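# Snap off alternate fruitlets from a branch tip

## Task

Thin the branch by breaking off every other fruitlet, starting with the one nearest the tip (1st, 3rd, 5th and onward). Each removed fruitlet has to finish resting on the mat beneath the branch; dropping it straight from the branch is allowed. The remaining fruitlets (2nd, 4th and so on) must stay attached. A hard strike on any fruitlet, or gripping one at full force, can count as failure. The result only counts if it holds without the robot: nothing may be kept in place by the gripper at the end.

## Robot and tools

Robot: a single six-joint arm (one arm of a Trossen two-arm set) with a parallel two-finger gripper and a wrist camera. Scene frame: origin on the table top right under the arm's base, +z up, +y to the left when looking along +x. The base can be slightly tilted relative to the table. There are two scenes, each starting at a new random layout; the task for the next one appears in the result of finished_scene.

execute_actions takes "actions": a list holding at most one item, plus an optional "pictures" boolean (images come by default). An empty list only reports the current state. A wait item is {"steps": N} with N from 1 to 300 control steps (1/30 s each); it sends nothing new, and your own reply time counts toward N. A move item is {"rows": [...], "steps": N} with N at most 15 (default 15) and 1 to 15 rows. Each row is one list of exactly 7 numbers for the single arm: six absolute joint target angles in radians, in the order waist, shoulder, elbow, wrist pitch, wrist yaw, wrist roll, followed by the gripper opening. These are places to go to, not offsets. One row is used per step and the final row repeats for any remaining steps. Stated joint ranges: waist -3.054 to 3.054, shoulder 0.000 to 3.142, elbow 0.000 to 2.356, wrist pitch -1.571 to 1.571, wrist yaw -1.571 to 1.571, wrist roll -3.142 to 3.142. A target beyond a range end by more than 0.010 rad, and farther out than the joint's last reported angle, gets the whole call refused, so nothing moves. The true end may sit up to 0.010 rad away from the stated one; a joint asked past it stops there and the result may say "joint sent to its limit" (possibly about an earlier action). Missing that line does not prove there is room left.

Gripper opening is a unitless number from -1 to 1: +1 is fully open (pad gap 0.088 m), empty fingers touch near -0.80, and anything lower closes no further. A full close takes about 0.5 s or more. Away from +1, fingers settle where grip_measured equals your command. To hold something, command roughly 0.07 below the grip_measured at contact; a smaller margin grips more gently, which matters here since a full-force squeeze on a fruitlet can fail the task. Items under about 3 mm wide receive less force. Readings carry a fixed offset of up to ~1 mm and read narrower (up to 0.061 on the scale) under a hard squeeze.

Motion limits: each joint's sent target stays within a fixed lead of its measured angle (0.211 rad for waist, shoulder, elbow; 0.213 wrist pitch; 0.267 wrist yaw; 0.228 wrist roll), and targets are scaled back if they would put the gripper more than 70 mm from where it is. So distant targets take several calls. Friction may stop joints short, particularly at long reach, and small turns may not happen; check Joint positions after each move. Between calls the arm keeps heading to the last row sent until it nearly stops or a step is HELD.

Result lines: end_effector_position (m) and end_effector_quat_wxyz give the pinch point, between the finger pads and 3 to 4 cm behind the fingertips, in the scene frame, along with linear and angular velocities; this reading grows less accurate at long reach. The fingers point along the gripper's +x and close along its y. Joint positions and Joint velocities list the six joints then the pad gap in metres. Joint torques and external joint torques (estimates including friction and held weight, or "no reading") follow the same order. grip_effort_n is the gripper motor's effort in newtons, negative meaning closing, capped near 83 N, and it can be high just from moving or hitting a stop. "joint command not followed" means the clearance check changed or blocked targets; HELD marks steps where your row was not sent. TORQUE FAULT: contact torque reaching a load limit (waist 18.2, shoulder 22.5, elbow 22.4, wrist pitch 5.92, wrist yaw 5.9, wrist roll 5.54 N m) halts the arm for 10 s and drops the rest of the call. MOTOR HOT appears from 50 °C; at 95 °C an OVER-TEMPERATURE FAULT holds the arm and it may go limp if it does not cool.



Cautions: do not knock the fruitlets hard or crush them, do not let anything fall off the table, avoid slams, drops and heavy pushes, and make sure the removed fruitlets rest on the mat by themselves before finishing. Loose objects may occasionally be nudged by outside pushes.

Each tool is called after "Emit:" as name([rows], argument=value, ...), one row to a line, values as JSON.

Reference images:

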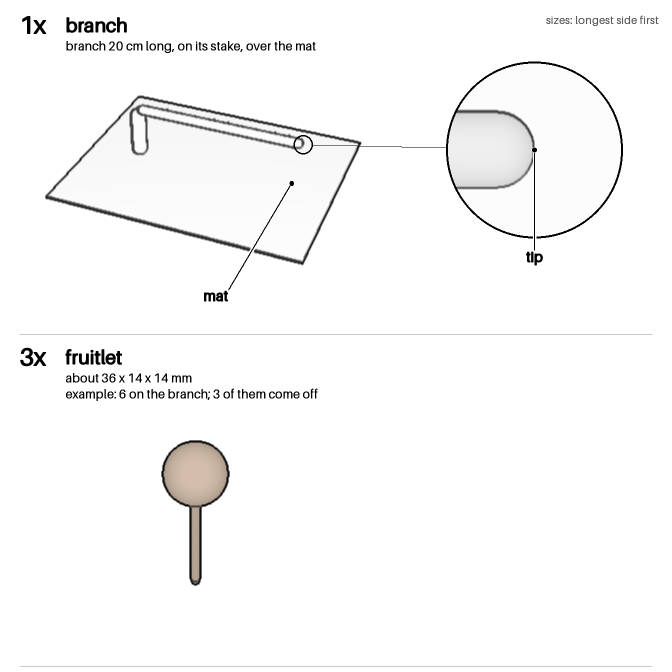

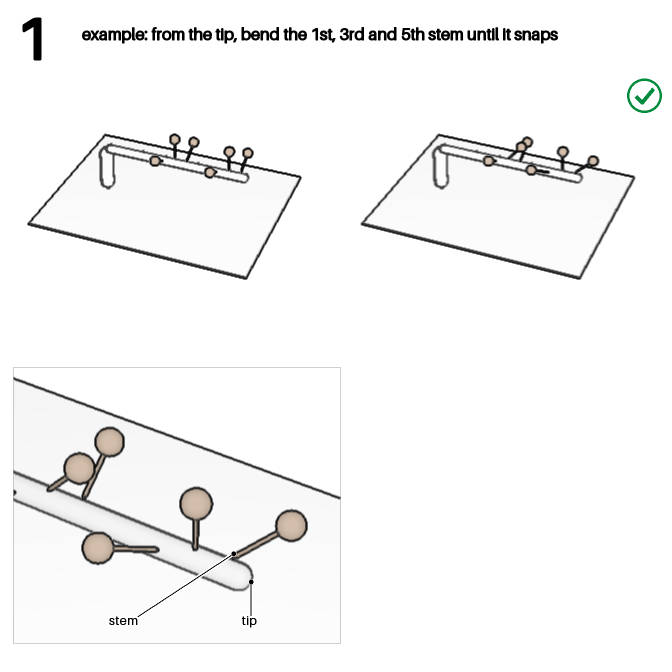

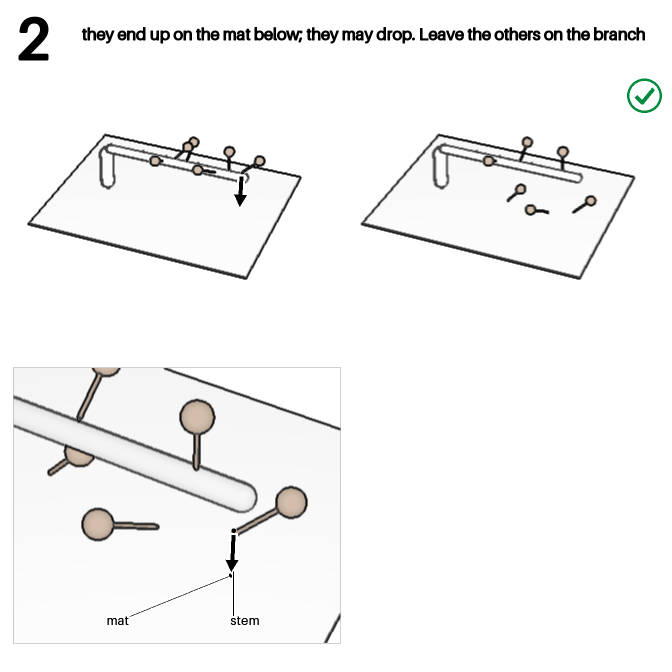

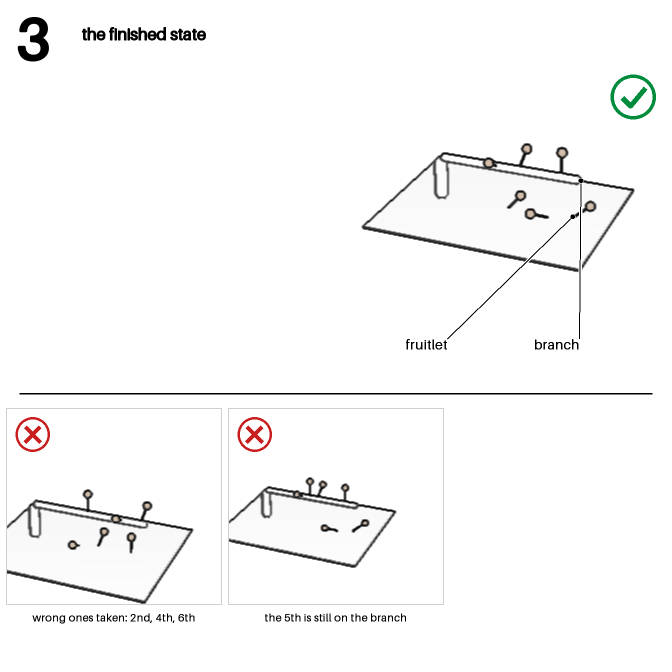

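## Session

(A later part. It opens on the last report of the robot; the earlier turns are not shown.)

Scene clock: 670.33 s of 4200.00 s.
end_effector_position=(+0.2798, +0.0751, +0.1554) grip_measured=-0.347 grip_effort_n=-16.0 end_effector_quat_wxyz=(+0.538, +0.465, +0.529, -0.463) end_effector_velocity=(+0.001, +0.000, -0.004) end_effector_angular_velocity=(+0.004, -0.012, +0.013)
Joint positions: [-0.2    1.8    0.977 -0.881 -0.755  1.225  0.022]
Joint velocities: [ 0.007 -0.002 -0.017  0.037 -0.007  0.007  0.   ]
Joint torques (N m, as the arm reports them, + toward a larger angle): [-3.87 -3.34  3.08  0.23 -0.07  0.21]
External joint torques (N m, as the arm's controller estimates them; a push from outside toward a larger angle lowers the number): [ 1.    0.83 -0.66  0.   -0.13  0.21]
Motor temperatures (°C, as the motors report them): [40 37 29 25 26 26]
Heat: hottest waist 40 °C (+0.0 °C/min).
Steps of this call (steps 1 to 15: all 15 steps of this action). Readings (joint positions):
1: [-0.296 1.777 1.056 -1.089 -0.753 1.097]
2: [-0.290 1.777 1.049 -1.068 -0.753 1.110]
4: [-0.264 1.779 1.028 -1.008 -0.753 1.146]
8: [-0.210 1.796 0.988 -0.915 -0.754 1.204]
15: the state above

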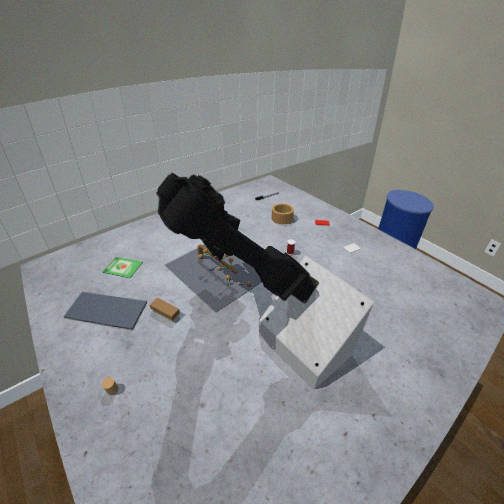

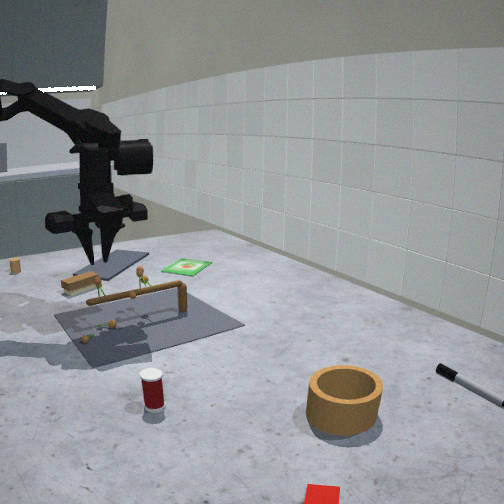

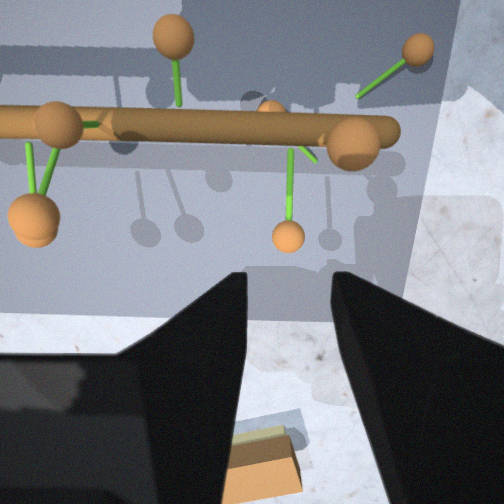

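Emit:
execute_actions([
  {"rows":[[-0.18,1.818,0.953,-0.84,-0.76,1.255,-0.35],[-0.165,1.826,0.938,-0.806,-0.761,1.276,-0.35],[-0.15,1.834,0.924,-0.773,-0.763,1.297,-0.35],[-0.135,1.843,0.909,-0.74,-0.764,1.318,-0.35],[-0.119,1.851,0.895,-0.705,-0.766,1.34,-0.35]],"steps":15},
])

Scene clock: 679.47 s of 4200.00 s.
end_effector_position=(+0.2778, +0.0726, +0.1213) grip_measured=-0.347 grip_effort_n=-16.5 end_effector_quat_wxyz=(+0.532, +0.466, +0.530, -0.468) end_effector_velocity=(+0.001, +0.003, -0.001) end_effector_angular_velocity=(+0.020, -0.013, -0.008)
Joint positions: [-0.123  1.842  0.904 -0.71  -0.762  1.332  0.022]
Joint velocities: [ 0.002 -0.007 -0.012  0.022 -0.022  0.022 -0.   ]
Joint torques (N m, as the arm reports them, + toward a larger angle): [-3.94 -3.45  2.77  0.23 -0.06  0.22]
External joint torques (N m, as the arm's controller estimates them; a push from outside toward a larger angle lowers the number): [ 0.98  1.   -0.63  0.02 -0.12  0.22]
Motor temperatures (°C, as the motors report them): [39 36 29 25 26 26]
Heat: hottest waist 39 °C (-1.0 °C/min).
Steps of this call (steps 1 to 15: the robot went on to your last target; steps 16 to 90: nothing new was sent; then 5.63 s passed at rest; steps 91 to 105: all 15 steps of this action). Readings (joint positions):
91: [-0.197 1.801 0.972 -0.869 -0.755 1.233]
92: [-0.192 1.803 0.967 -0.852 -0.756 1.243]
94: [-0.173 1.812 0.950 -0.806 -0.758 1.270]
98: [-0.130 1.837 0.913 -0.738 -0.761 1.316]
105: the state above

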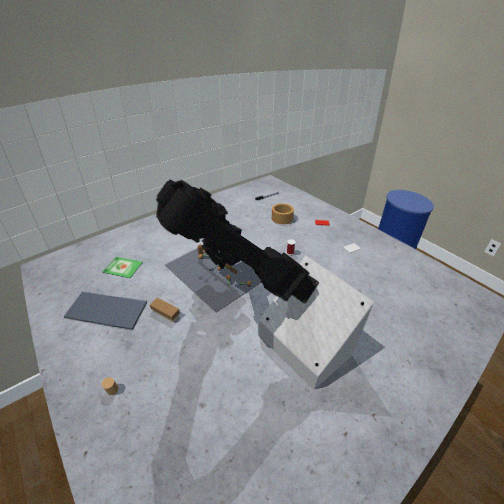

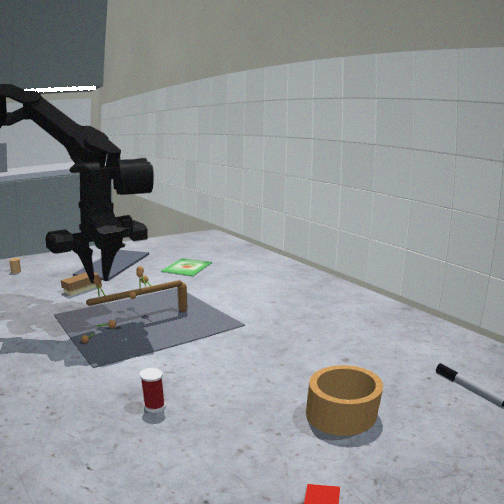

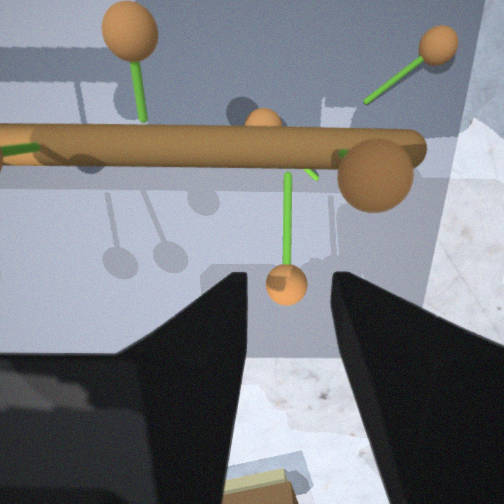

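Emit:
execute_actions([
  {"rows":[[-0.112,1.855,0.889,-0.688,-0.767,1.35,-0.35],[-0.104,1.858,0.883,-0.671,-0.767,1.36,-0.35],[-0.097,1.861,0.876,-0.654,-0.768,1.371,-0.35],[-0.089,1.865,0.87,-0.638,-0.768,1.381,-0.35],[-0.082,1.868,0.864,-0.621,-0.769,1.392,-0.35]],"steps":15},
])

Scene clock: 688.37 s of 4200.00 s.
end_effector_position=(+0.2770, +0.0730, +0.1064) grip_measured=-0.347 grip_effort_n=-16.5 end_effector_quat_wxyz=(+0.532, +0.466, +0.530, -0.468) end_effector_velocity=(-0.001, -0.002, -0.000) end_effector_angular_velocity=(-0.007, -0.003, -0.007)
Joint positions: [-0.085  1.858  0.872 -0.625 -0.766  1.385  0.022]
Joint velocities: [-0.002 -0.002 -0.007  0.007  0.007  0.007 -0.   ]
Joint torques (N m, as the arm reports them, + toward a larger angle): [-3.96 -3.49  2.57  0.23 -0.07  0.2 ]
External joint torques (N m, as the arm's controller estimates them; a push from outside toward a larger angle lowers the number): [ 0.99  1.01 -0.6   0.02 -0.13  0.2 ]
Motor temperatures (°C, as the motors report them): [39 35 29 25 26 26]
Heat: hottest waist 39 °C (-1.0 °C/min).
Steps of this call (steps 1 to 15: the robot went on to your last target; steps 16 to 90: nothing new was sent; then 5.40 s passed at rest; steps 91 to 105: all 15 steps of this action). Readings (joint positions):
91: [-0.121 1.842 0.901 -0.703 -0.763 1.336]
92: [-0.119 1.843 0.899 -0.695 -0.763 1.341]
94: [-0.110 1.846 0.891 -0.673 -0.764 1.354]
98: [-0.089 1.857 0.875 -0.639 -0.765 1.377]
105: the state above

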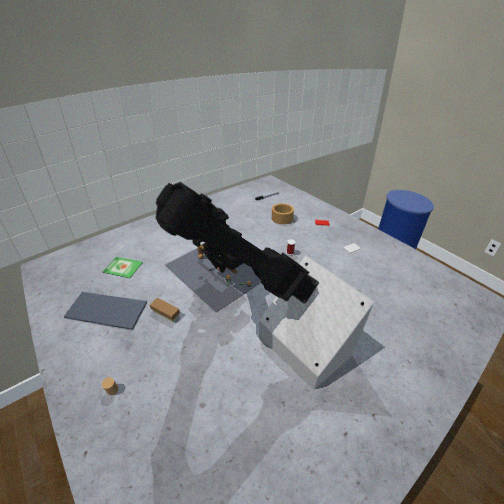

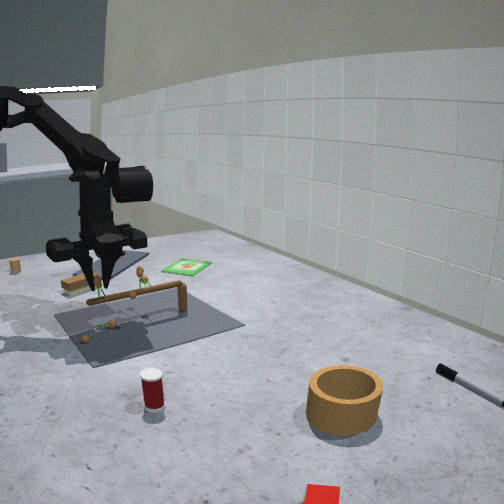

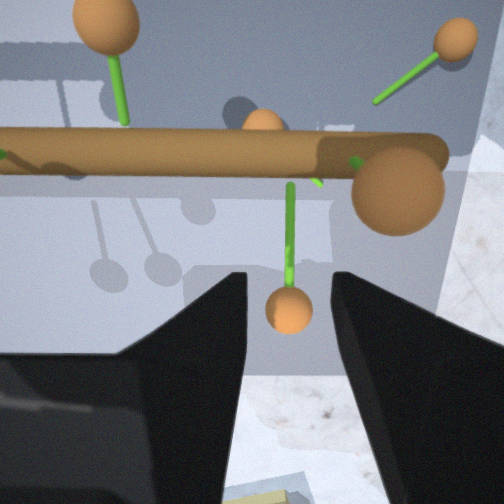

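Emit:
execute_actions([
  {"rows":[[-0.083,1.872,0.884,-0.627,-0.768,1.389,-0.35],[-0.083,1.876,0.889,-0.628,-0.768,1.389,-0.35],[-0.083,1.88,0.894,-0.629,-0.768,1.389,-0.35],[-0.083,1.883,0.899,-0.631,-0.768,1.389,-0.35],[-0.083,1.887,0.904,-0.632,-0.768,1.389,-0.35],[-0.083,1.89,0.909,-0.633,-0.768,1.389,-0.35],[-0.083,1.894,0.914,-0.634,-0.768,1.389,-0.35],[-0.083,1.897,0.919,-0.636,-0.768,1.389,-0.35],[-0.083,1.901,0.924,-0.637,-0.768,1.389,-0.35],[-0.083,1.904,0.929,-0.638,-0.768,1.389,-0.35],[-0.083,1.908,0.934,-0.64,-0.768,1.389,-0.35],[-0.083,1.911,0.939,-0.641,-0.768,1.389,-0.35],[-0.083,1.915,0.944,-0.642,-0.768,1.389,-0.35],[-0.083,1.918,0.949,-0.644,-0.768,1.389,-0.35],[-0.083,1.922,0.954,-0.645,-0.768,1.389,-0.35]],"steps":15},
], pictures=false)

Emit:
execute_actions([
  {"rows":[[-0.084,1.926,0.959,-0.646,-0.768,1.389,-0.35],[-0.084,1.93,0.963,-0.647,-0.768,1.389,-0.35],[-0.085,1.934,0.968,-0.648,-0.768,1.388,-0.35],[-0.085,1.938,0.972,-0.649,-0.768,1.388,-0.35],[-0.086,1.942,0.977,-0.65,-0.768,1.387,-0.35],[-0.086,1.946,0.981,-0.65,-0.768,1.387,-0.35],[-0.087,1.95,0.986,-0.651,-0.768,1.386,-0.35],[-0.087,1.954,0.99,-0.652,-0.768,1.386,-0.35],[-0.088,1.958,0.995,-0.653,-0.768,1.385,-0.35],[-0.088,1.962,0.999,-0.654,-0.768,1.385,-0.35],[-0.089,1.966,1.004,-0.655,-0.768,1.384,-0.35],[-0.089,1.97,1.008,-0.655,-0.768,1.384,-0.35],[-0.09,1.974,1.013,-0.656,-0.768,1.383,-0.35],[-0.09,1.979,1.017,-0.657,-0.768,1.383,-0.35],[-0.09,1.983,1.021,-0.657,-0.768,1.383,-0.35]],"steps":15},
])

Scene clock: 723.40 s of 4200.00 s.
end_effector_position=(+0.2915, +0.0726, +0.1064) grip_measured=-0.347 grip_effort_n=-16.0 end_effector_quat_wxyz=(+0.533, +0.466, +0.530, -0.467) end_effector_velocity=(+0.035, +0.001, +0.001) end_effector_angular_velocity=(+0.022, -0.008, -0.004)
Joint positions: [-0.084  1.902  0.933 -0.639 -0.766  1.386  0.022]
Joint velocities: [-0.002  0.105  0.149 -0.037 -0.022  0.007 -0.   ]
Joint torques (N m, as the arm reports them, + toward a larger angle): [-4.23 -3.64  4.26 -0.02 -0.03  0.1 ]
External joint torques (N m, as the arm's controller estimates them; a push from outside toward a larger angle lowers the number): [ 0.99  1.13  1.01 -0.24 -0.09  0.1 ]
Motor temperatures (°C, as the motors report them): [38 33 29 25 26 26]
Heat: hottest waist 38 °C (-2.0 °C/min).
Steps of this call (steps 1 to 15: the robot went on to your last target; steps 16 to 90: nothing new was sent; then 31.53 s passed at rest; steps 91 to 105: all 15 steps of this action). Readings (joint positions):
91: [-0.084 1.859 0.871 -0.623 -0.766 1.386]
92: [-0.084 1.860 0.872 -0.623 -0.766 1.386]
94: [-0.084 1.866 0.878 -0.625 -0.766 1.386]
98: [-0.084 1.878 0.898 -0.630 -0.766 1.386]
105: the state above

Scene clock: 723.90 s of 4200.00 s.
end_effector_position=(+0.3073, +0.0691, +0.1050) grip_measured=-0.347 grip_effort_n=-16.5 end_effector_quat_wxyz=(+0.531, +0.467, +0.529, -0.469) end_effector_velocity=(+0.034, -0.007, -0.001) end_effector_angular_velocity=(+0.007, -0.011, +0.015)
Joint positions: [-0.087  1.961  1.002 -0.653 -0.766  1.386  0.022]
Joint velocities: [-0.012  0.115  0.139 -0.022 -0.007 -0.022 -0.   ]
Joint torques (N m, as the arm reports them, + toward a larger angle): [-4.77 -3.75  4.19 -0.06 -0.03 -0.11]
External joint torques (N m, as the arm's controller estimates them; a push from outside toward a larger angle lowers the number): [ 0.73  1.38  0.92 -0.27 -0.09 -0.1 ]
Motor temperatures (°C, as the motors report them): [38 33 29 25 26 26]
Heat: hottest waist 38 °C (-2.0 °C/min).
Steps of this call (steps 1 to 15: all 15 steps of this action). Readings (joint positions):
1: [-0.084 1.906 0.938 -0.641 -0.766 1.386]
2: [-0.084 1.909 0.943 -0.642 -0.766 1.386]
4: [-0.084 1.917 0.952 -0.644 -0.766 1.386]
8: [-0.084 1.932 0.970 -0.648 -0.766 1.386]
15: the state above

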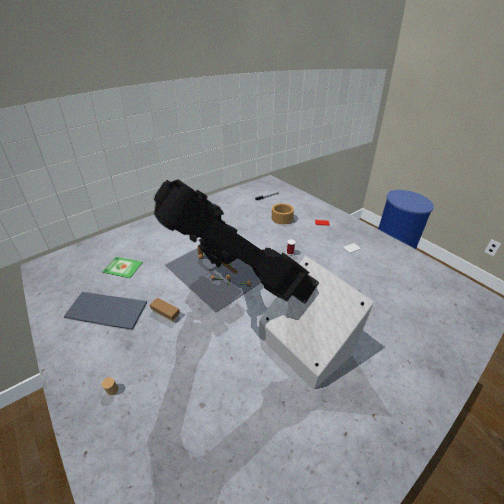

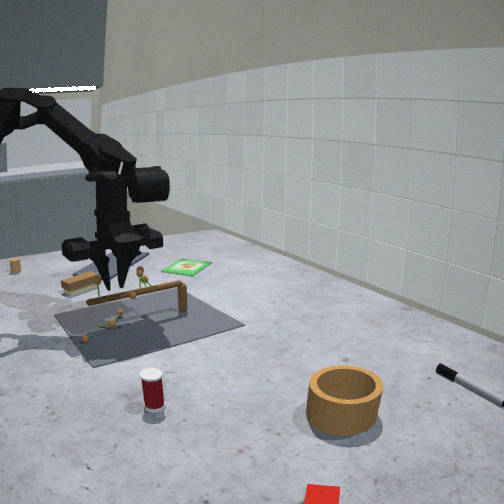

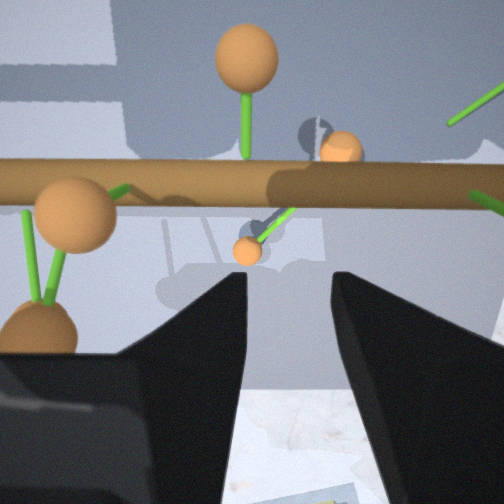

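Emit:
execute_actions([
  {"rows":[[-0.116,1.96,1.04,-0.716,-0.765,1.35,-0.35],[-0.142,1.95,1.065,-0.776,-0.763,1.315,-0.35],[-0.168,1.94,1.09,-0.837,-0.76,1.28,-0.35],[-0.194,1.928,1.115,-0.897,-0.758,1.245,-0.35],[-0.22,1.917,1.1375,-0.958,-0.755,1.21,-0.35],[-0.22,1.917,1.1375,-0.958,-0.755,1.21,-0.35],[-0.22,1.917,1.1375,-0.958,-0.755,1.21,-0.35],[-0.217,1.946,1.192,-0.981,-0.755,1.213,-0.35],[-0.213,1.976,1.247,-1.004,-0.756,1.215,-0.35],[-0.21,2.005,1.302,-1.027,-0.756,1.218,-0.35],[-0.207,2.035,1.357,-1.05,-0.757,1.22,-0.35],[-0.204,2.064,1.412,-1.073,-0.757,1.223,-0.35]],"steps":15},
], pictures=false)

Emit:
execute_actions([
  {"steps":10},
])

Scene clock: 754.07 s of 4200.00 s.
end_effector_position=(+0.3554, +0.0754, +0.1761) grip_measured=-0.347 grip_effort_n=-16.5 end_effector_quat_wxyz=(+0.537, +0.470, +0.526, -0.463) end_effector_velocity=(+0.064, +0.025, +0.034) end_effector_angular_velocity=(+0.035, +0.061, -0.031)
Joint positions: [-0.208  2.029  1.365 -1.041 -0.758  1.23   0.022]
Joint velocities: [ 0.007  0.217  0.491 -0.359 -0.022 -0.022  0.   ]
Joint torques (N m, as the arm reports them, + toward a larger angle): [-5.06 -4.12  4.15 -0.27  0.08 -0.25]
External joint torques (N m, as the arm's controller estimates them; a push from outside toward a larger angle lowers the number): [ 1.22  1.14  0.74 -0.23 -0.02 -0.26]
Motor temperatures (°C, as the motors report them): [39 32 30 25 26 26]
Heat: hottest waist 39 °C (+0.0 °C/min).
Steps of this call (steps 1 to 30: the robot went on to your last target; steps 31 to 90: nothing new was sent; then 26.67 s passed at rest; steps 91 to 105: all 15 steps of this action). Readings (joint positions):
91: [-0.091 1.972 1.018 -0.670 -0.766 1.379]
92: [-0.098 1.972 1.027 -0.698 -0.766 1.365]
94: [-0.129 1.967 1.054 -0.778 -0.766 1.319]
98: [-0.204 1.941 1.121 -0.914 -0.759 1.246]
105: the state above

Scene clock: 754.40 s of 4200.00 s.
end_effector_position=(+0.3594, +0.0757, +0.1770) grip_measured=-0.347 grip_effort_n=-16.5 end_effector_quat_wxyz=(+0.531, +0.470, +0.528, -0.468) end_effector_velocity=(-0.000, +0.005, +0.003) end_effector_angular_velocity=(+0.010, +0.012, -0.017)
Joint positions: [-0.207  2.052  1.401 -1.07  -0.758  1.229  0.022]
Joint velocities: [ 0.002  0.002  0.022 -0.037 -0.007  0.007 -0.   ]
Joint torques (N m, as the arm reports them, + toward a larger angle): [-5.15 -4.44  5.18 -0.05  0.08 -0.26]
External joint torques (N m, as the arm's controller estimates them; a push from outside toward a larger angle lowers the number): [ 1.26  1.35  1.18 -0.26  0.03 -0.26]
Motor temperatures (°C, as the motors report them): [39 32 30 25 26 26]
Heat: hottest waist 39 °C (+0.0 °C/min).
Steps of this call (steps 1 to 10: the robot went on to your last target). Readings (joint positions):
1: [-0.207 2.035 1.377 -1.051 -0.758 1.230]
2: [-0.207 2.039 1.385 -1.057 -0.758 1.230]
4: [-0.207 2.045 1.393 -1.063 -0.758 1.229]
8: [-0.207 2.052 1.400 -1.069 -0.758 1.229]
10: the state above

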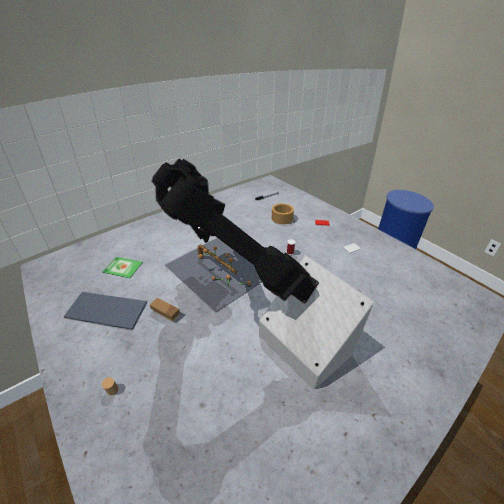

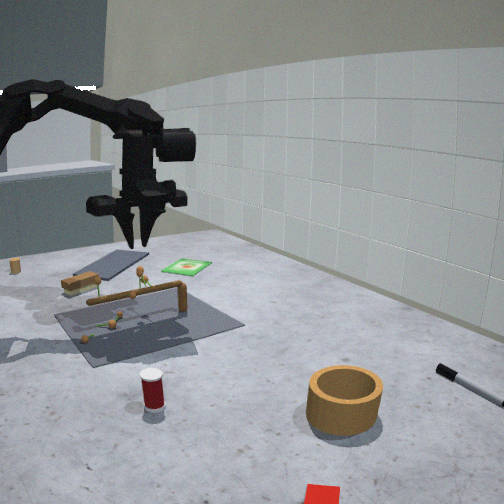

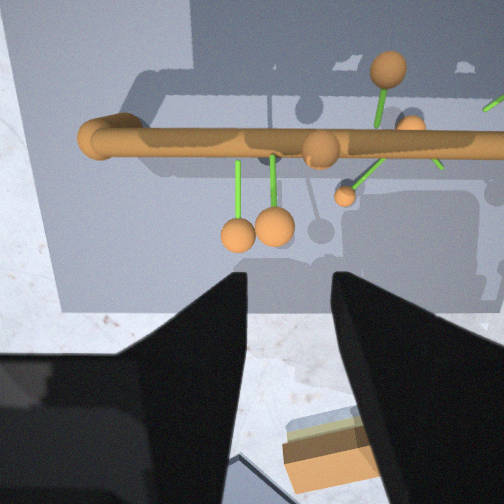

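Emit:
execute_actions([
  {"rows":[[-0.195,2.07,1.385,-1.04,-0.759,1.245,-0.35],[-0.183,2.076,1.372,-1.01,-0.76,1.26,-0.35],[-0.171,2.082,1.358,-0.98,-0.761,1.276,-0.35],[-0.159,2.089,1.345,-0.95,-0.763,1.291,-0.35],[-0.148,2.095,1.332,-0.922,-0.764,1.306,-0.35]],"steps":15},
])

Scene clock: 763.33 s of 4200.00 s.
end_effector_position=(+0.3617, +0.0717, +0.1434) grip_measured=-0.347 grip_effort_n=-16.5 end_effector_quat_wxyz=(+0.531, +0.466, +0.530, -0.469) end_effector_velocity=(-0.000, +0.001, +0.002) end_effector_angular_velocity=(+0.007, -0.001, -0.025)
Joint positions: [-0.149  2.087  1.34  -0.927 -0.761  1.298  0.022]
Joint velocities: [-0.002 -0.002  0.002 -0.007 -0.007  0.022  0.   ]
Joint torques (N m, as the arm reports them, + toward a larger angle): [-5.41 -5.01  3.15  0.21 -0.05  0.21]
External joint torques (N m, as the arm's controller estimates them; a push from outside toward a larger angle lowers the number): [ 1.12  1.02 -0.61  0.   -0.11  0.21]
Motor temperatures (°C, as the motors report them): [39 32 30 25 26 26]
Heat: hottest waist 39 °C (+1.0 °C/min).
Steps of this call (steps 1 to 30: the robot went on to your last target; steps 31 to 90: nothing new was sent; then 5.43 s passed at rest; steps 91 to 105: all 15 steps of this action). Readings (joint positions):
91: [-0.206 2.053 1.403 -1.068 -0.758 1.229]
92: [-0.204 2.054 1.399 -1.053 -0.758 1.232]
94: [-0.192 2.060 1.385 -1.011 -0.758 1.252]
98: [-0.157 2.080 1.351 -0.950 -0.760 1.286]
105: the state above

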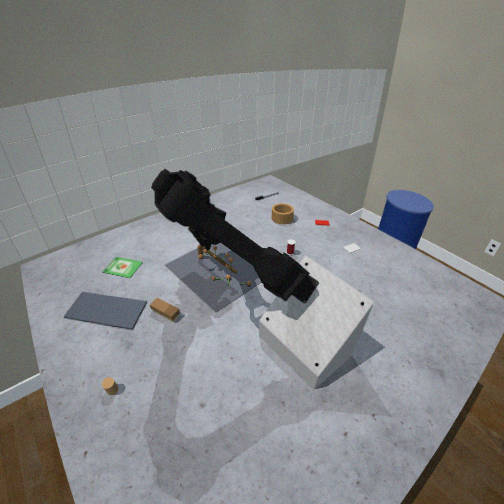

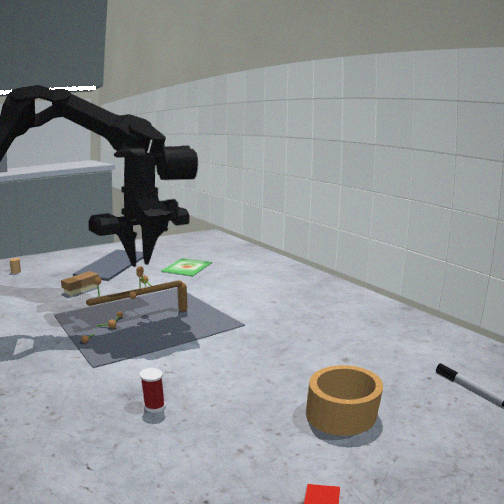

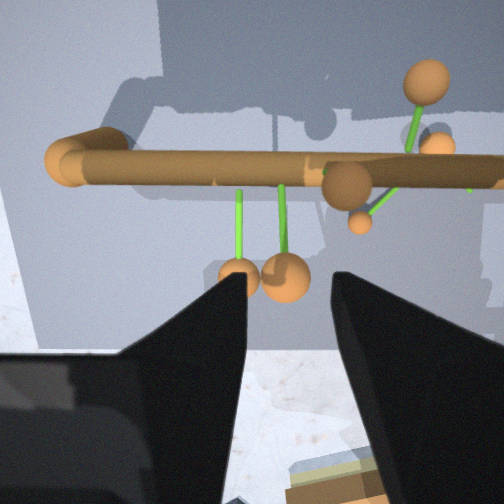

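Emit:
execute_actions([
  {"rows":[[-0.143,2.098,1.327,-0.91,-0.764,1.312,-0.35],[-0.138,2.101,1.322,-0.897,-0.765,1.319,-0.35],[-0.133,2.103,1.316,-0.884,-0.765,1.325,-0.35],[-0.128,2.106,1.31,-0.871,-0.766,1.332,-0.35],[-0.123,2.108,1.305,-0.858,-0.767,1.339,-0.35]],"steps":15},
])

Scene clock: 773.90 s of 4200.00 s.
end_effector_position=(+0.3627, +0.0711, +0.1305) grip_measured=-0.347 grip_effort_n=-16.5 end_effector_quat_wxyz=(+0.533, +0.467, +0.529, -0.467) end_effector_velocity=(+0.001, +0.001, +0.001) end_effector_angular_velocity=(+0.007, -0.008, +0.011)
Joint positions: [-0.125  2.097  1.313 -0.861 -0.763  1.332  0.022]
Joint velocities: [-0.002 -0.002 -0.002  0.007 -0.007 -0.007 -0.   ]
Joint torques (N m, as the arm reports them, + toward a larger angle): [-5.3  -4.79  3.06  0.21 -0.06  0.2 ]
External joint torques (N m, as the arm's controller estimates them; a push from outside toward a larger angle lowers the number): [ 1.22  1.26 -0.59  0.01 -0.13  0.2 ]
Motor temperatures (°C, as the motors report them): [39 32 30 25 26 26]
Heat: hottest waist 39 °C (+1.0 °C/min).
Steps of this call (steps 1 to 15: the robot went on to your last target; steps 16 to 90: nothing new was sent; then 7.07 s passed at rest; steps 91 to 105: all 15 steps of this action). Readings (joint positions):
91: [-0.149 2.087 1.339 -0.922 -0.761 1.301]
92: [-0.148 2.087 1.337 -0.916 -0.761 1.304]
94: [-0.144 2.087 1.331 -0.898 -0.761 1.312]
98: [-0.129 2.094 1.318 -0.871 -0.763 1.327]
105: the state above

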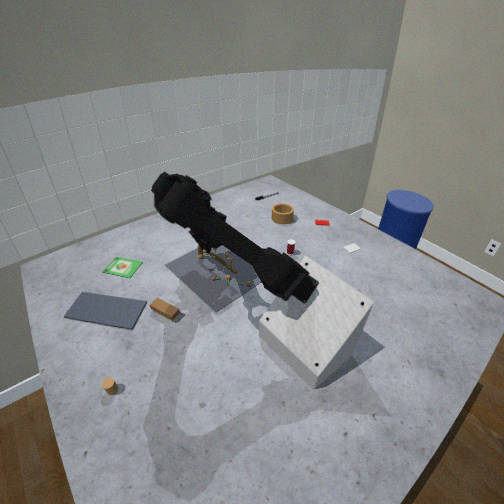

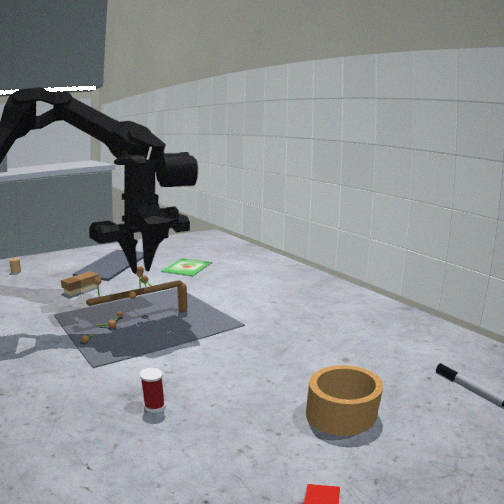

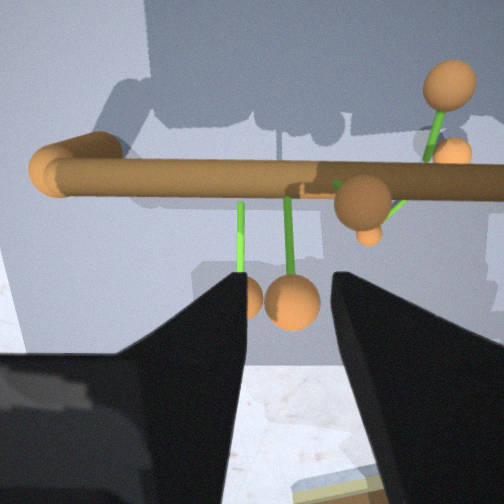

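Emit:
zoom_image(camera="cam_low", region=[90, 240, 190, 310])

Region (90, 240, 190, 310) of cam_low's 504x504 image, scaled by 5.040, with more detail than that image has; it fills the top 353 rows of this view, and the rest is white.

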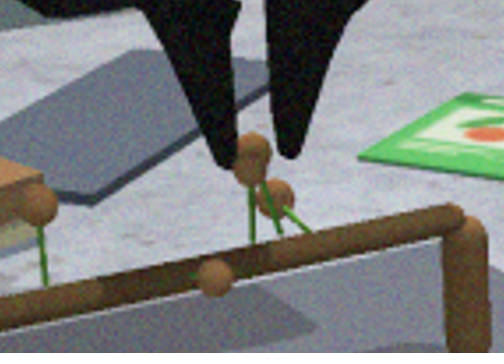

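Emit:
execute_actions([
  {"rows":[[-0.12,2.109,1.301,-0.851,-0.767,1.343,-0.35],[-0.117,2.11,1.298,-0.844,-0.767,1.347,-0.35],[-0.115,2.11,1.294,-0.837,-0.768,1.351,-0.35],[-0.112,2.111,1.291,-0.83,-0.768,1.355,-0.35]],"steps":12},
])

Emit:
zoom_image(camera="cam_low", region=[90, 240, 190, 310])

Scene clock: 791.27 s of 4200.00 s.
end_effector_position=(+0.3623, +0.0714, +0.1249) grip_measured=-0.347 grip_effort_n=-16.5 end_effector_quat_wxyz=(+0.533, +0.467, +0.529, -0.467) end_effector_velocity=(+0.004, +0.000, +0.001) end_effector_angular_velocity=(+0.006, -0.018, +0.021)
Joint positions: [-0.114  2.099  1.299 -0.834 -0.764  1.348  0.022]
Joint velocities: [-0.002 -0.002 -0.002  0.022 -0.007 -0.007 -0.   ]
Joint torques (N m, as the arm reports them, + toward a larger angle): [-5.26 -4.72  2.97  0.23 -0.09  0.22]
External joint torques (N m, as the arm's controller estimates them; a push from outside toward a larger angle lowers the number): [ 1.31  1.41 -0.76 -0.01 -0.15  0.22]
Motor temperatures (°C, as the motors report them): [40 32 30 25 26 26]
Heat: hottest waist 40 °C (+2.0 °C/min).
Steps of this call (steps 1 to 15: the robot went on to your last target; steps 16 to 90: nothing new was sent; then 13.97 s passed at rest; steps 91 to 102: all 12 steps of this action). Readings (joint positions):
91: [-0.125 2.097 1.312 -0.858 -0.763 1.334]
92: [-0.124 2.097 1.311 -0.855 -0.763 1.336]
94: [-0.122 2.097 1.307 -0.846 -0.764 1.341]
98: [-0.115 2.099 1.300 -0.837 -0.764 1.347]
102: the state above

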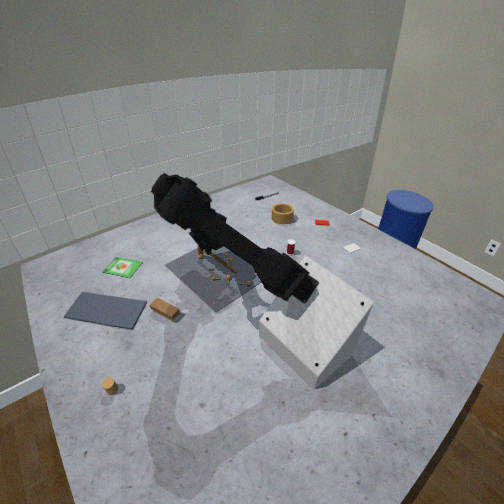

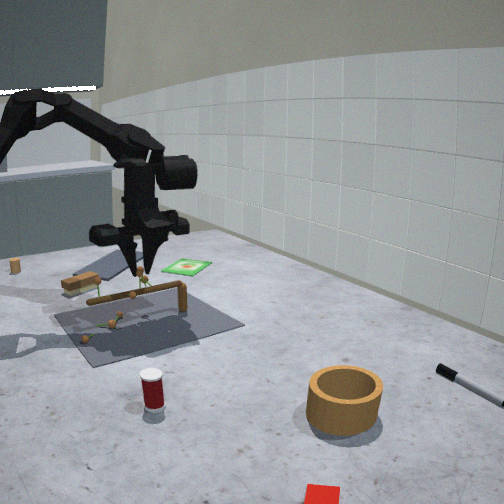

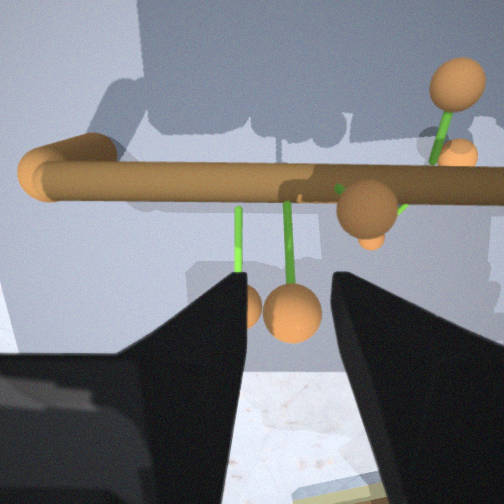

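Region (90, 240, 190, 310) of cam_low's 504x504 image, scaled by 5.040, with more detail than that image has; it fills the top 353 rows of this view, and the rest is white.

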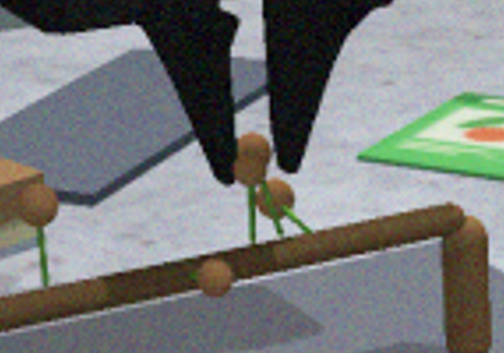

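Emit:
execute_actions([
  {"rows":[[-0.115,2.085,1.285,-0.828,-0.766,1.35,-0.35],[-0.115,2.082,1.279,-0.825,-0.766,1.35,-0.35],[-0.116,2.079,1.273,-0.823,-0.766,1.349,-0.35],[-0.116,2.076,1.267,-0.82,-0.766,1.349,-0.35],[-0.117,2.073,1.261,-0.817,-0.766,1.348,-0.35],[-0.117,2.07,1.255,-0.814,-0.766,1.348,-0.35],[-0.118,2.067,1.249,-0.812,-0.766,1.347,-0.35],[-0.118,2.064,1.243,-0.809,-0.766,1.346,-0.35],[-0.119,2.061,1.237,-0.806,-0.766,1.345,-0.35],[-0.119,2.058,1.231,-0.803,-0.766,1.344,-0.35],[-0.12,2.055,1.225,-0.8,-0.766,1.343,-0.35],[-0.121,2.052,1.219,-0.797,-0.766,1.342,-0.35],[-0.122,2.049,1.213,-0.794,-0.766,1.341,-0.35],[-0.123,2.046,1.207,-0.791,-0.766,1.34,-0.35],[-0.124,2.043,1.201,-0.789,-0.766,1.339,-0.35]],"steps":15},
], pictures=false)

Emit:
execute_actions([
  {"rows":[[-0.124,2.041,1.195,-0.786,-0.766,1.339,-0.35],[-0.124,2.039,1.19,-0.783,-0.766,1.339,-0.35],[-0.124,2.036,1.184,-0.779,-0.766,1.338,-0.35],[-0.125,2.034,1.179,-0.776,-0.766,1.338,-0.35],[-0.125,2.032,1.173,-0.773,-0.766,1.338,-0.35],[-0.125,2.03,1.167,-0.77,-0.766,1.338,-0.35],[-0.125,2.028,1.162,-0.767,-0.766,1.337,-0.35],[-0.126,2.025,1.156,-0.763,-0.766,1.337,-0.35],[-0.126,2.023,1.151,-0.76,-0.766,1.337,-0.35],[-0.126,2.021,1.145,-0.757,-0.766,1.337,-0.35],[-0.126,2.019,1.139,-0.754,-0.766,1.336,-0.35],[-0.126,2.017,1.134,-0.751,-0.766,1.336,-0.35],[-0.126,2.015,1.128,-0.747,-0.766,1.336,-0.35],[-0.126,2.012,1.123,-0.744,-0.766,1.336,-0.35],[-0.126,2.01,1.117,-0.741,-0.766,1.336,-0.35]],"steps":15},
], pictures=false)

Emit:
execute_actions([
  {"steps":12},
])

Scene clock: 824.57 s of 4200.00 s.
end_effector_position=(+0.3489, +0.0687, +0.1233) grip_measured=-0.347 grip_effort_n=-16.5 end_effector_quat_wxyz=(+0.532, +0.469, +0.527, -0.468) end_effector_velocity=(-0.034, -0.008, +0.002) end_effector_angular_velocity=(+0.008, -0.010, +0.002)
Joint positions: [-0.12   2.063  1.226 -0.798 -0.764  1.348  0.022]
Joint velocities: [-0.032 -0.095 -0.178  0.066 -0.007 -0.037 -0.   ]
Joint torques (N m, as the arm reports them, + toward a larger angle): [-5.41 -6.89  2.92  0.23  0.   -0.28]
External joint torques (N m, as the arm's controller estimates them; a push from outside toward a larger angle lowers the number): [ 0.84 -1.05 -0.65  0.03 -0.05 -0.28]
Motor temperatures (°C, as the motors report them): [40 32 29 25 26 26]
Heat: hottest waist 40 °C (+1.0 °C/min).
Steps of this call (steps 1 to 15: the robot went on to your last target; steps 16 to 90: nothing new was sent; then 29.80 s passed at rest; steps 91 to 105: all 15 steps of this action). Readings (joint positions):
91: [-0.114 2.099 1.298 -0.831 -0.764 1.349]
92: [-0.114 2.099 1.296 -0.830 -0.764 1.349]
94: [-0.114 2.097 1.288 -0.827 -0.764 1.349]
98: [-0.115 2.086 1.266 -0.818 -0.764 1.349]
105: the state above

Scene clock: 825.07 s of 4200.00 s.
end_effector_position=(+0.3330, +0.0645, +0.1193) grip_measured=-0.347 grip_effort_n=-16.5 end_effector_quat_wxyz=(+0.532, +0.469, +0.527, -0.468) end_effector_velocity=(-0.040, -0.008, -0.011) end_effector_angular_velocity=(-0.004, +0.029, -0.023)
Joint positions: [-0.124  2.027  1.141 -0.752 -0.764  1.342  0.022]
Joint velocities: [-0.002 -0.071 -0.178  0.066  0.007 -0.007 -0.   ]
Joint torques (N m, as the arm reports them, + toward a larger angle): [-5.16 -6.64  2.82  0.24  0.   -0.27]
External joint torques (N m, as the arm's controller estimates them; a push from outside toward a larger angle lowers the number): [ 0.84 -1.19 -0.63  0.04 -0.07 -0.27]
Motor temperatures (°C, as the motors report them): [40 32 29 25 26 26]
Heat: hottest waist 40 °C (+1.0 °C/min).
Steps of this call (steps 1 to 15: all 15 steps of this action). Readings (joint positions):
1: [-0.120 2.060 1.220 -0.796 -0.764 1.347]
2: [-0.121 2.057 1.213 -0.793 -0.764 1.347]
4: [-0.122 2.052 1.202 -0.787 -0.764 1.346]
8: [-0.123 2.042 1.180 -0.774 -0.764 1.344]
15: the state above

Scene clock: 825.47 s of 4200.00 s.
end_effector_position=(+0.3300, +0.0639, +0.1183) grip_measured=-0.347 grip_effort_n=-16.5 end_effector_quat_wxyz=(+0.532, +0.469, +0.527, -0.468) end_effector_velocity=(-0.006, +0.001, -0.000) end_effector_angular_velocity=(+0.009, +0.017, +0.002)
Joint positions: [-0.124  2.021  1.125 -0.743 -0.764  1.342  0.022]
Joint velocities: [-0.002 -0.002 -0.007 -0.022 -0.007 -0.022  0.   ]
Joint torques (N m, as the arm reports them, + toward a larger angle): [-5.11 -6.56  2.82  0.23  0.   -0.26]
External joint torques (N m, as the arm's controller estimates them; a push from outside toward a larger angle lowers the number): [ 0.85 -1.1  -0.65  0.02 -0.06 -0.26]
Motor temperatures (°C, as the motors report them): [40 32 29 25 26 26]
Heat: hottest waist 40 °C (+1.0 °C/min).
Steps of this call (steps 1 to 12: the robot went on to your last target). Readings (joint positions):
1: [-0.124 2.025 1.136 -0.750 -0.764 1.342]
2: [-0.124 2.024 1.132 -0.749 -0.764 1.342]
4: [-0.124 2.023 1.128 -0.746 -0.764 1.342]
8: [-0.124 2.021 1.125 -0.744 -0.764 1.342]
12: the state above

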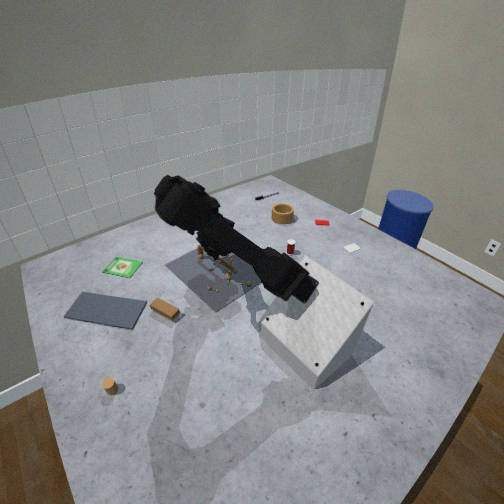

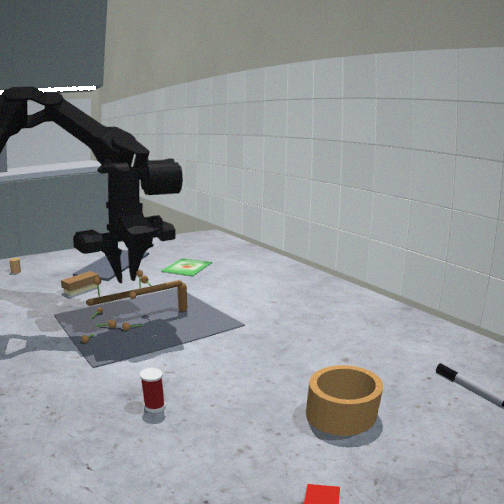

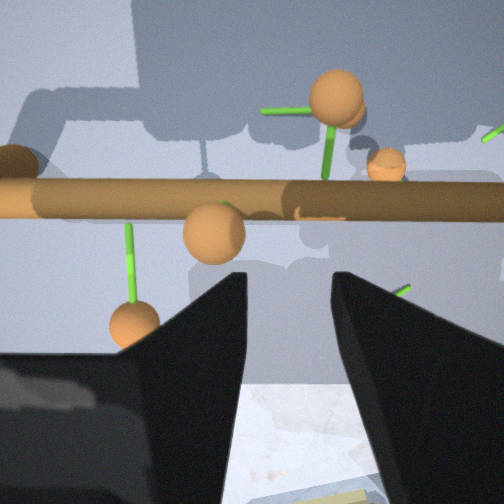

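Emit:
execute_actions([
  {"rows":[[-0.16,1.99,1.14,-0.83,-0.762,1.29,-0.35],[-0.2,1.965,1.17,-0.92,-0.758,1.24,-0.35],[-0.24,1.94,1.2,-1.01,-0.755,1.19,-0.35],[-0.28,1.91,1.23,-1.1,-0.75,1.14,-0.35]],"steps":15},
], pictures=false)

Emit:
execute_actions([
  {"steps":10},
])

Emit:
zoom_image(camera="cam_low", region=[40, 250, 260, 380])

Scene clock: 830.80 s of 4200.00 s.
end_effector_position=(+0.3148, +0.0700, +0.1932) grip_measured=-0.347 grip_effort_n=-16.5 end_effector_quat_wxyz=(+0.528, +0.477, +0.524, -0.468) end_effector_velocity=(-0.004, +0.006, +0.000) end_effector_angular_velocity=(+0.028, +0.017, +0.017)
Joint positions: [-0.279  1.912  1.225 -1.093 -0.753  1.149  0.022]
Joint velocities: [ 0.002 -0.002  0.002 -0.037 -0.022 -0.037 -0.   ]
Joint torques (N m, as the arm reports them, + toward a larger angle): [-4.68 -4.93  4.82 -0.01  0.13 -0.28]
External joint torques (N m, as the arm's controller estimates them; a push from outside toward a larger angle lowers the number): [ 0.85 -0.09  0.57 -0.26  0.09 -0.28]
Motor temperatures (°C, as the motors report them): [40 33 29 25 26 26]
Heat: hottest waist 40 °C (+1.0 °C/min).
Steps of this call (steps 1 to 30: the robot went on to your last target; steps 31 to 90: nothing new was sent; then 1.83 s passed at rest; steps 91 to 105: all 15 steps of this action). Readings (joint positions):
91: [-0.126 2.018 1.126 -0.756 -0.764 1.331]
92: [-0.136 2.013 1.132 -0.798 -0.764 1.309]
94: [-0.180 1.989 1.156 -0.917 -0.761 1.244]
98: [-0.270 1.928 1.212 -1.043 -0.755 1.174]
105: the state above

Scene clock: 831.13 s of 4200.00 s.
end_effector_position=(+0.3140, +0.0704, +0.1932) grip_measured=-0.347 grip_effort_n=-16.5 end_effector_quat_wxyz=(+0.527, +0.476, +0.525, -0.469) end_effector_velocity=(-0.005, -0.000, +0.001) end_effector_angular_velocity=(-0.002, +0.016, +0.005)
Joint positions: [-0.279  1.912  1.226 -1.098 -0.753  1.146  0.022]
Joint velocities: [-0.002 -0.002 -0.002 -0.022  0.007 -0.022 -0.   ]
Joint torques (N m, as the arm reports them, + toward a larger angle): [-4.75 -4.98  4.85 -0.03  0.13 -0.26]
External joint torques (N m, as the arm's controller estimates them; a push from outside toward a larger angle lowers the number): [ 0.82 -0.21  0.74 -0.27  0.08 -0.26]
Motor temperatures (°C, as the motors report them): [40 33 29 25 26 26]
Heat: hottest waist 40 °C (+1.0 °C/min).
Steps of this call (steps 1 to 10: the robot went on to your last target). Readings (joint positions):
1: [-0.279 1.912 1.225 -1.093 -0.753 1.148]
2: [-0.279 1.912 1.226 -1.094 -0.753 1.148]
4: [-0.279 1.912 1.226 -1.097 -0.753 1.147]
8: [-0.279 1.912 1.226 -1.097 -0.753 1.146]
10: the state above

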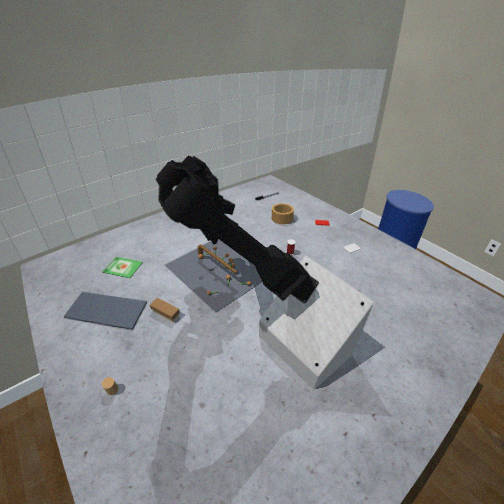

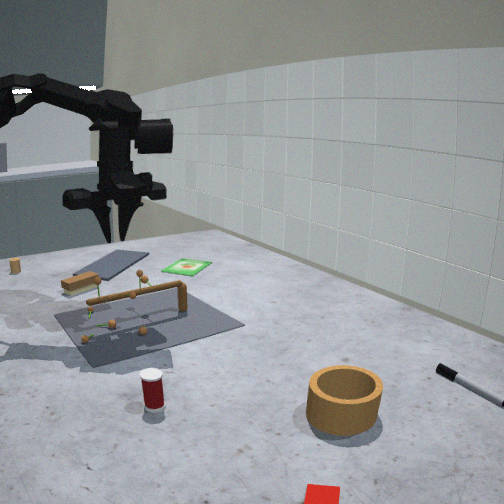

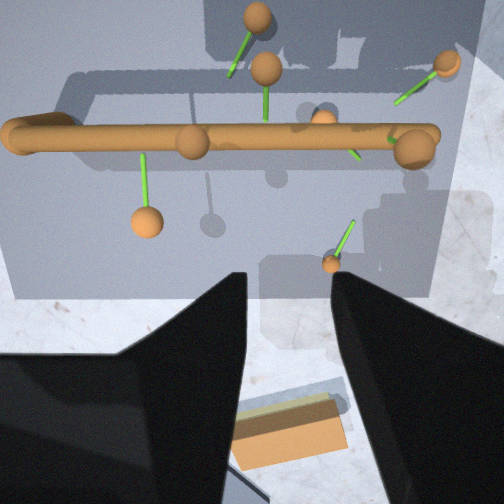

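Region (40, 250, 260, 380) of cam_low's 504x504 image, scaled by 2.291, with more detail than that image has; it fills the top 298 rows of this view, and the rest is white.

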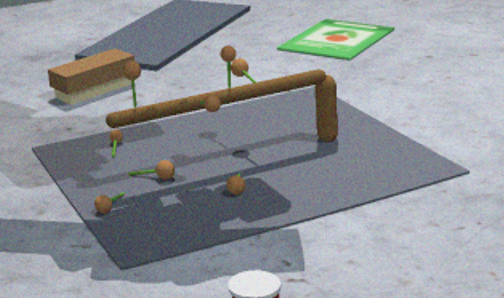

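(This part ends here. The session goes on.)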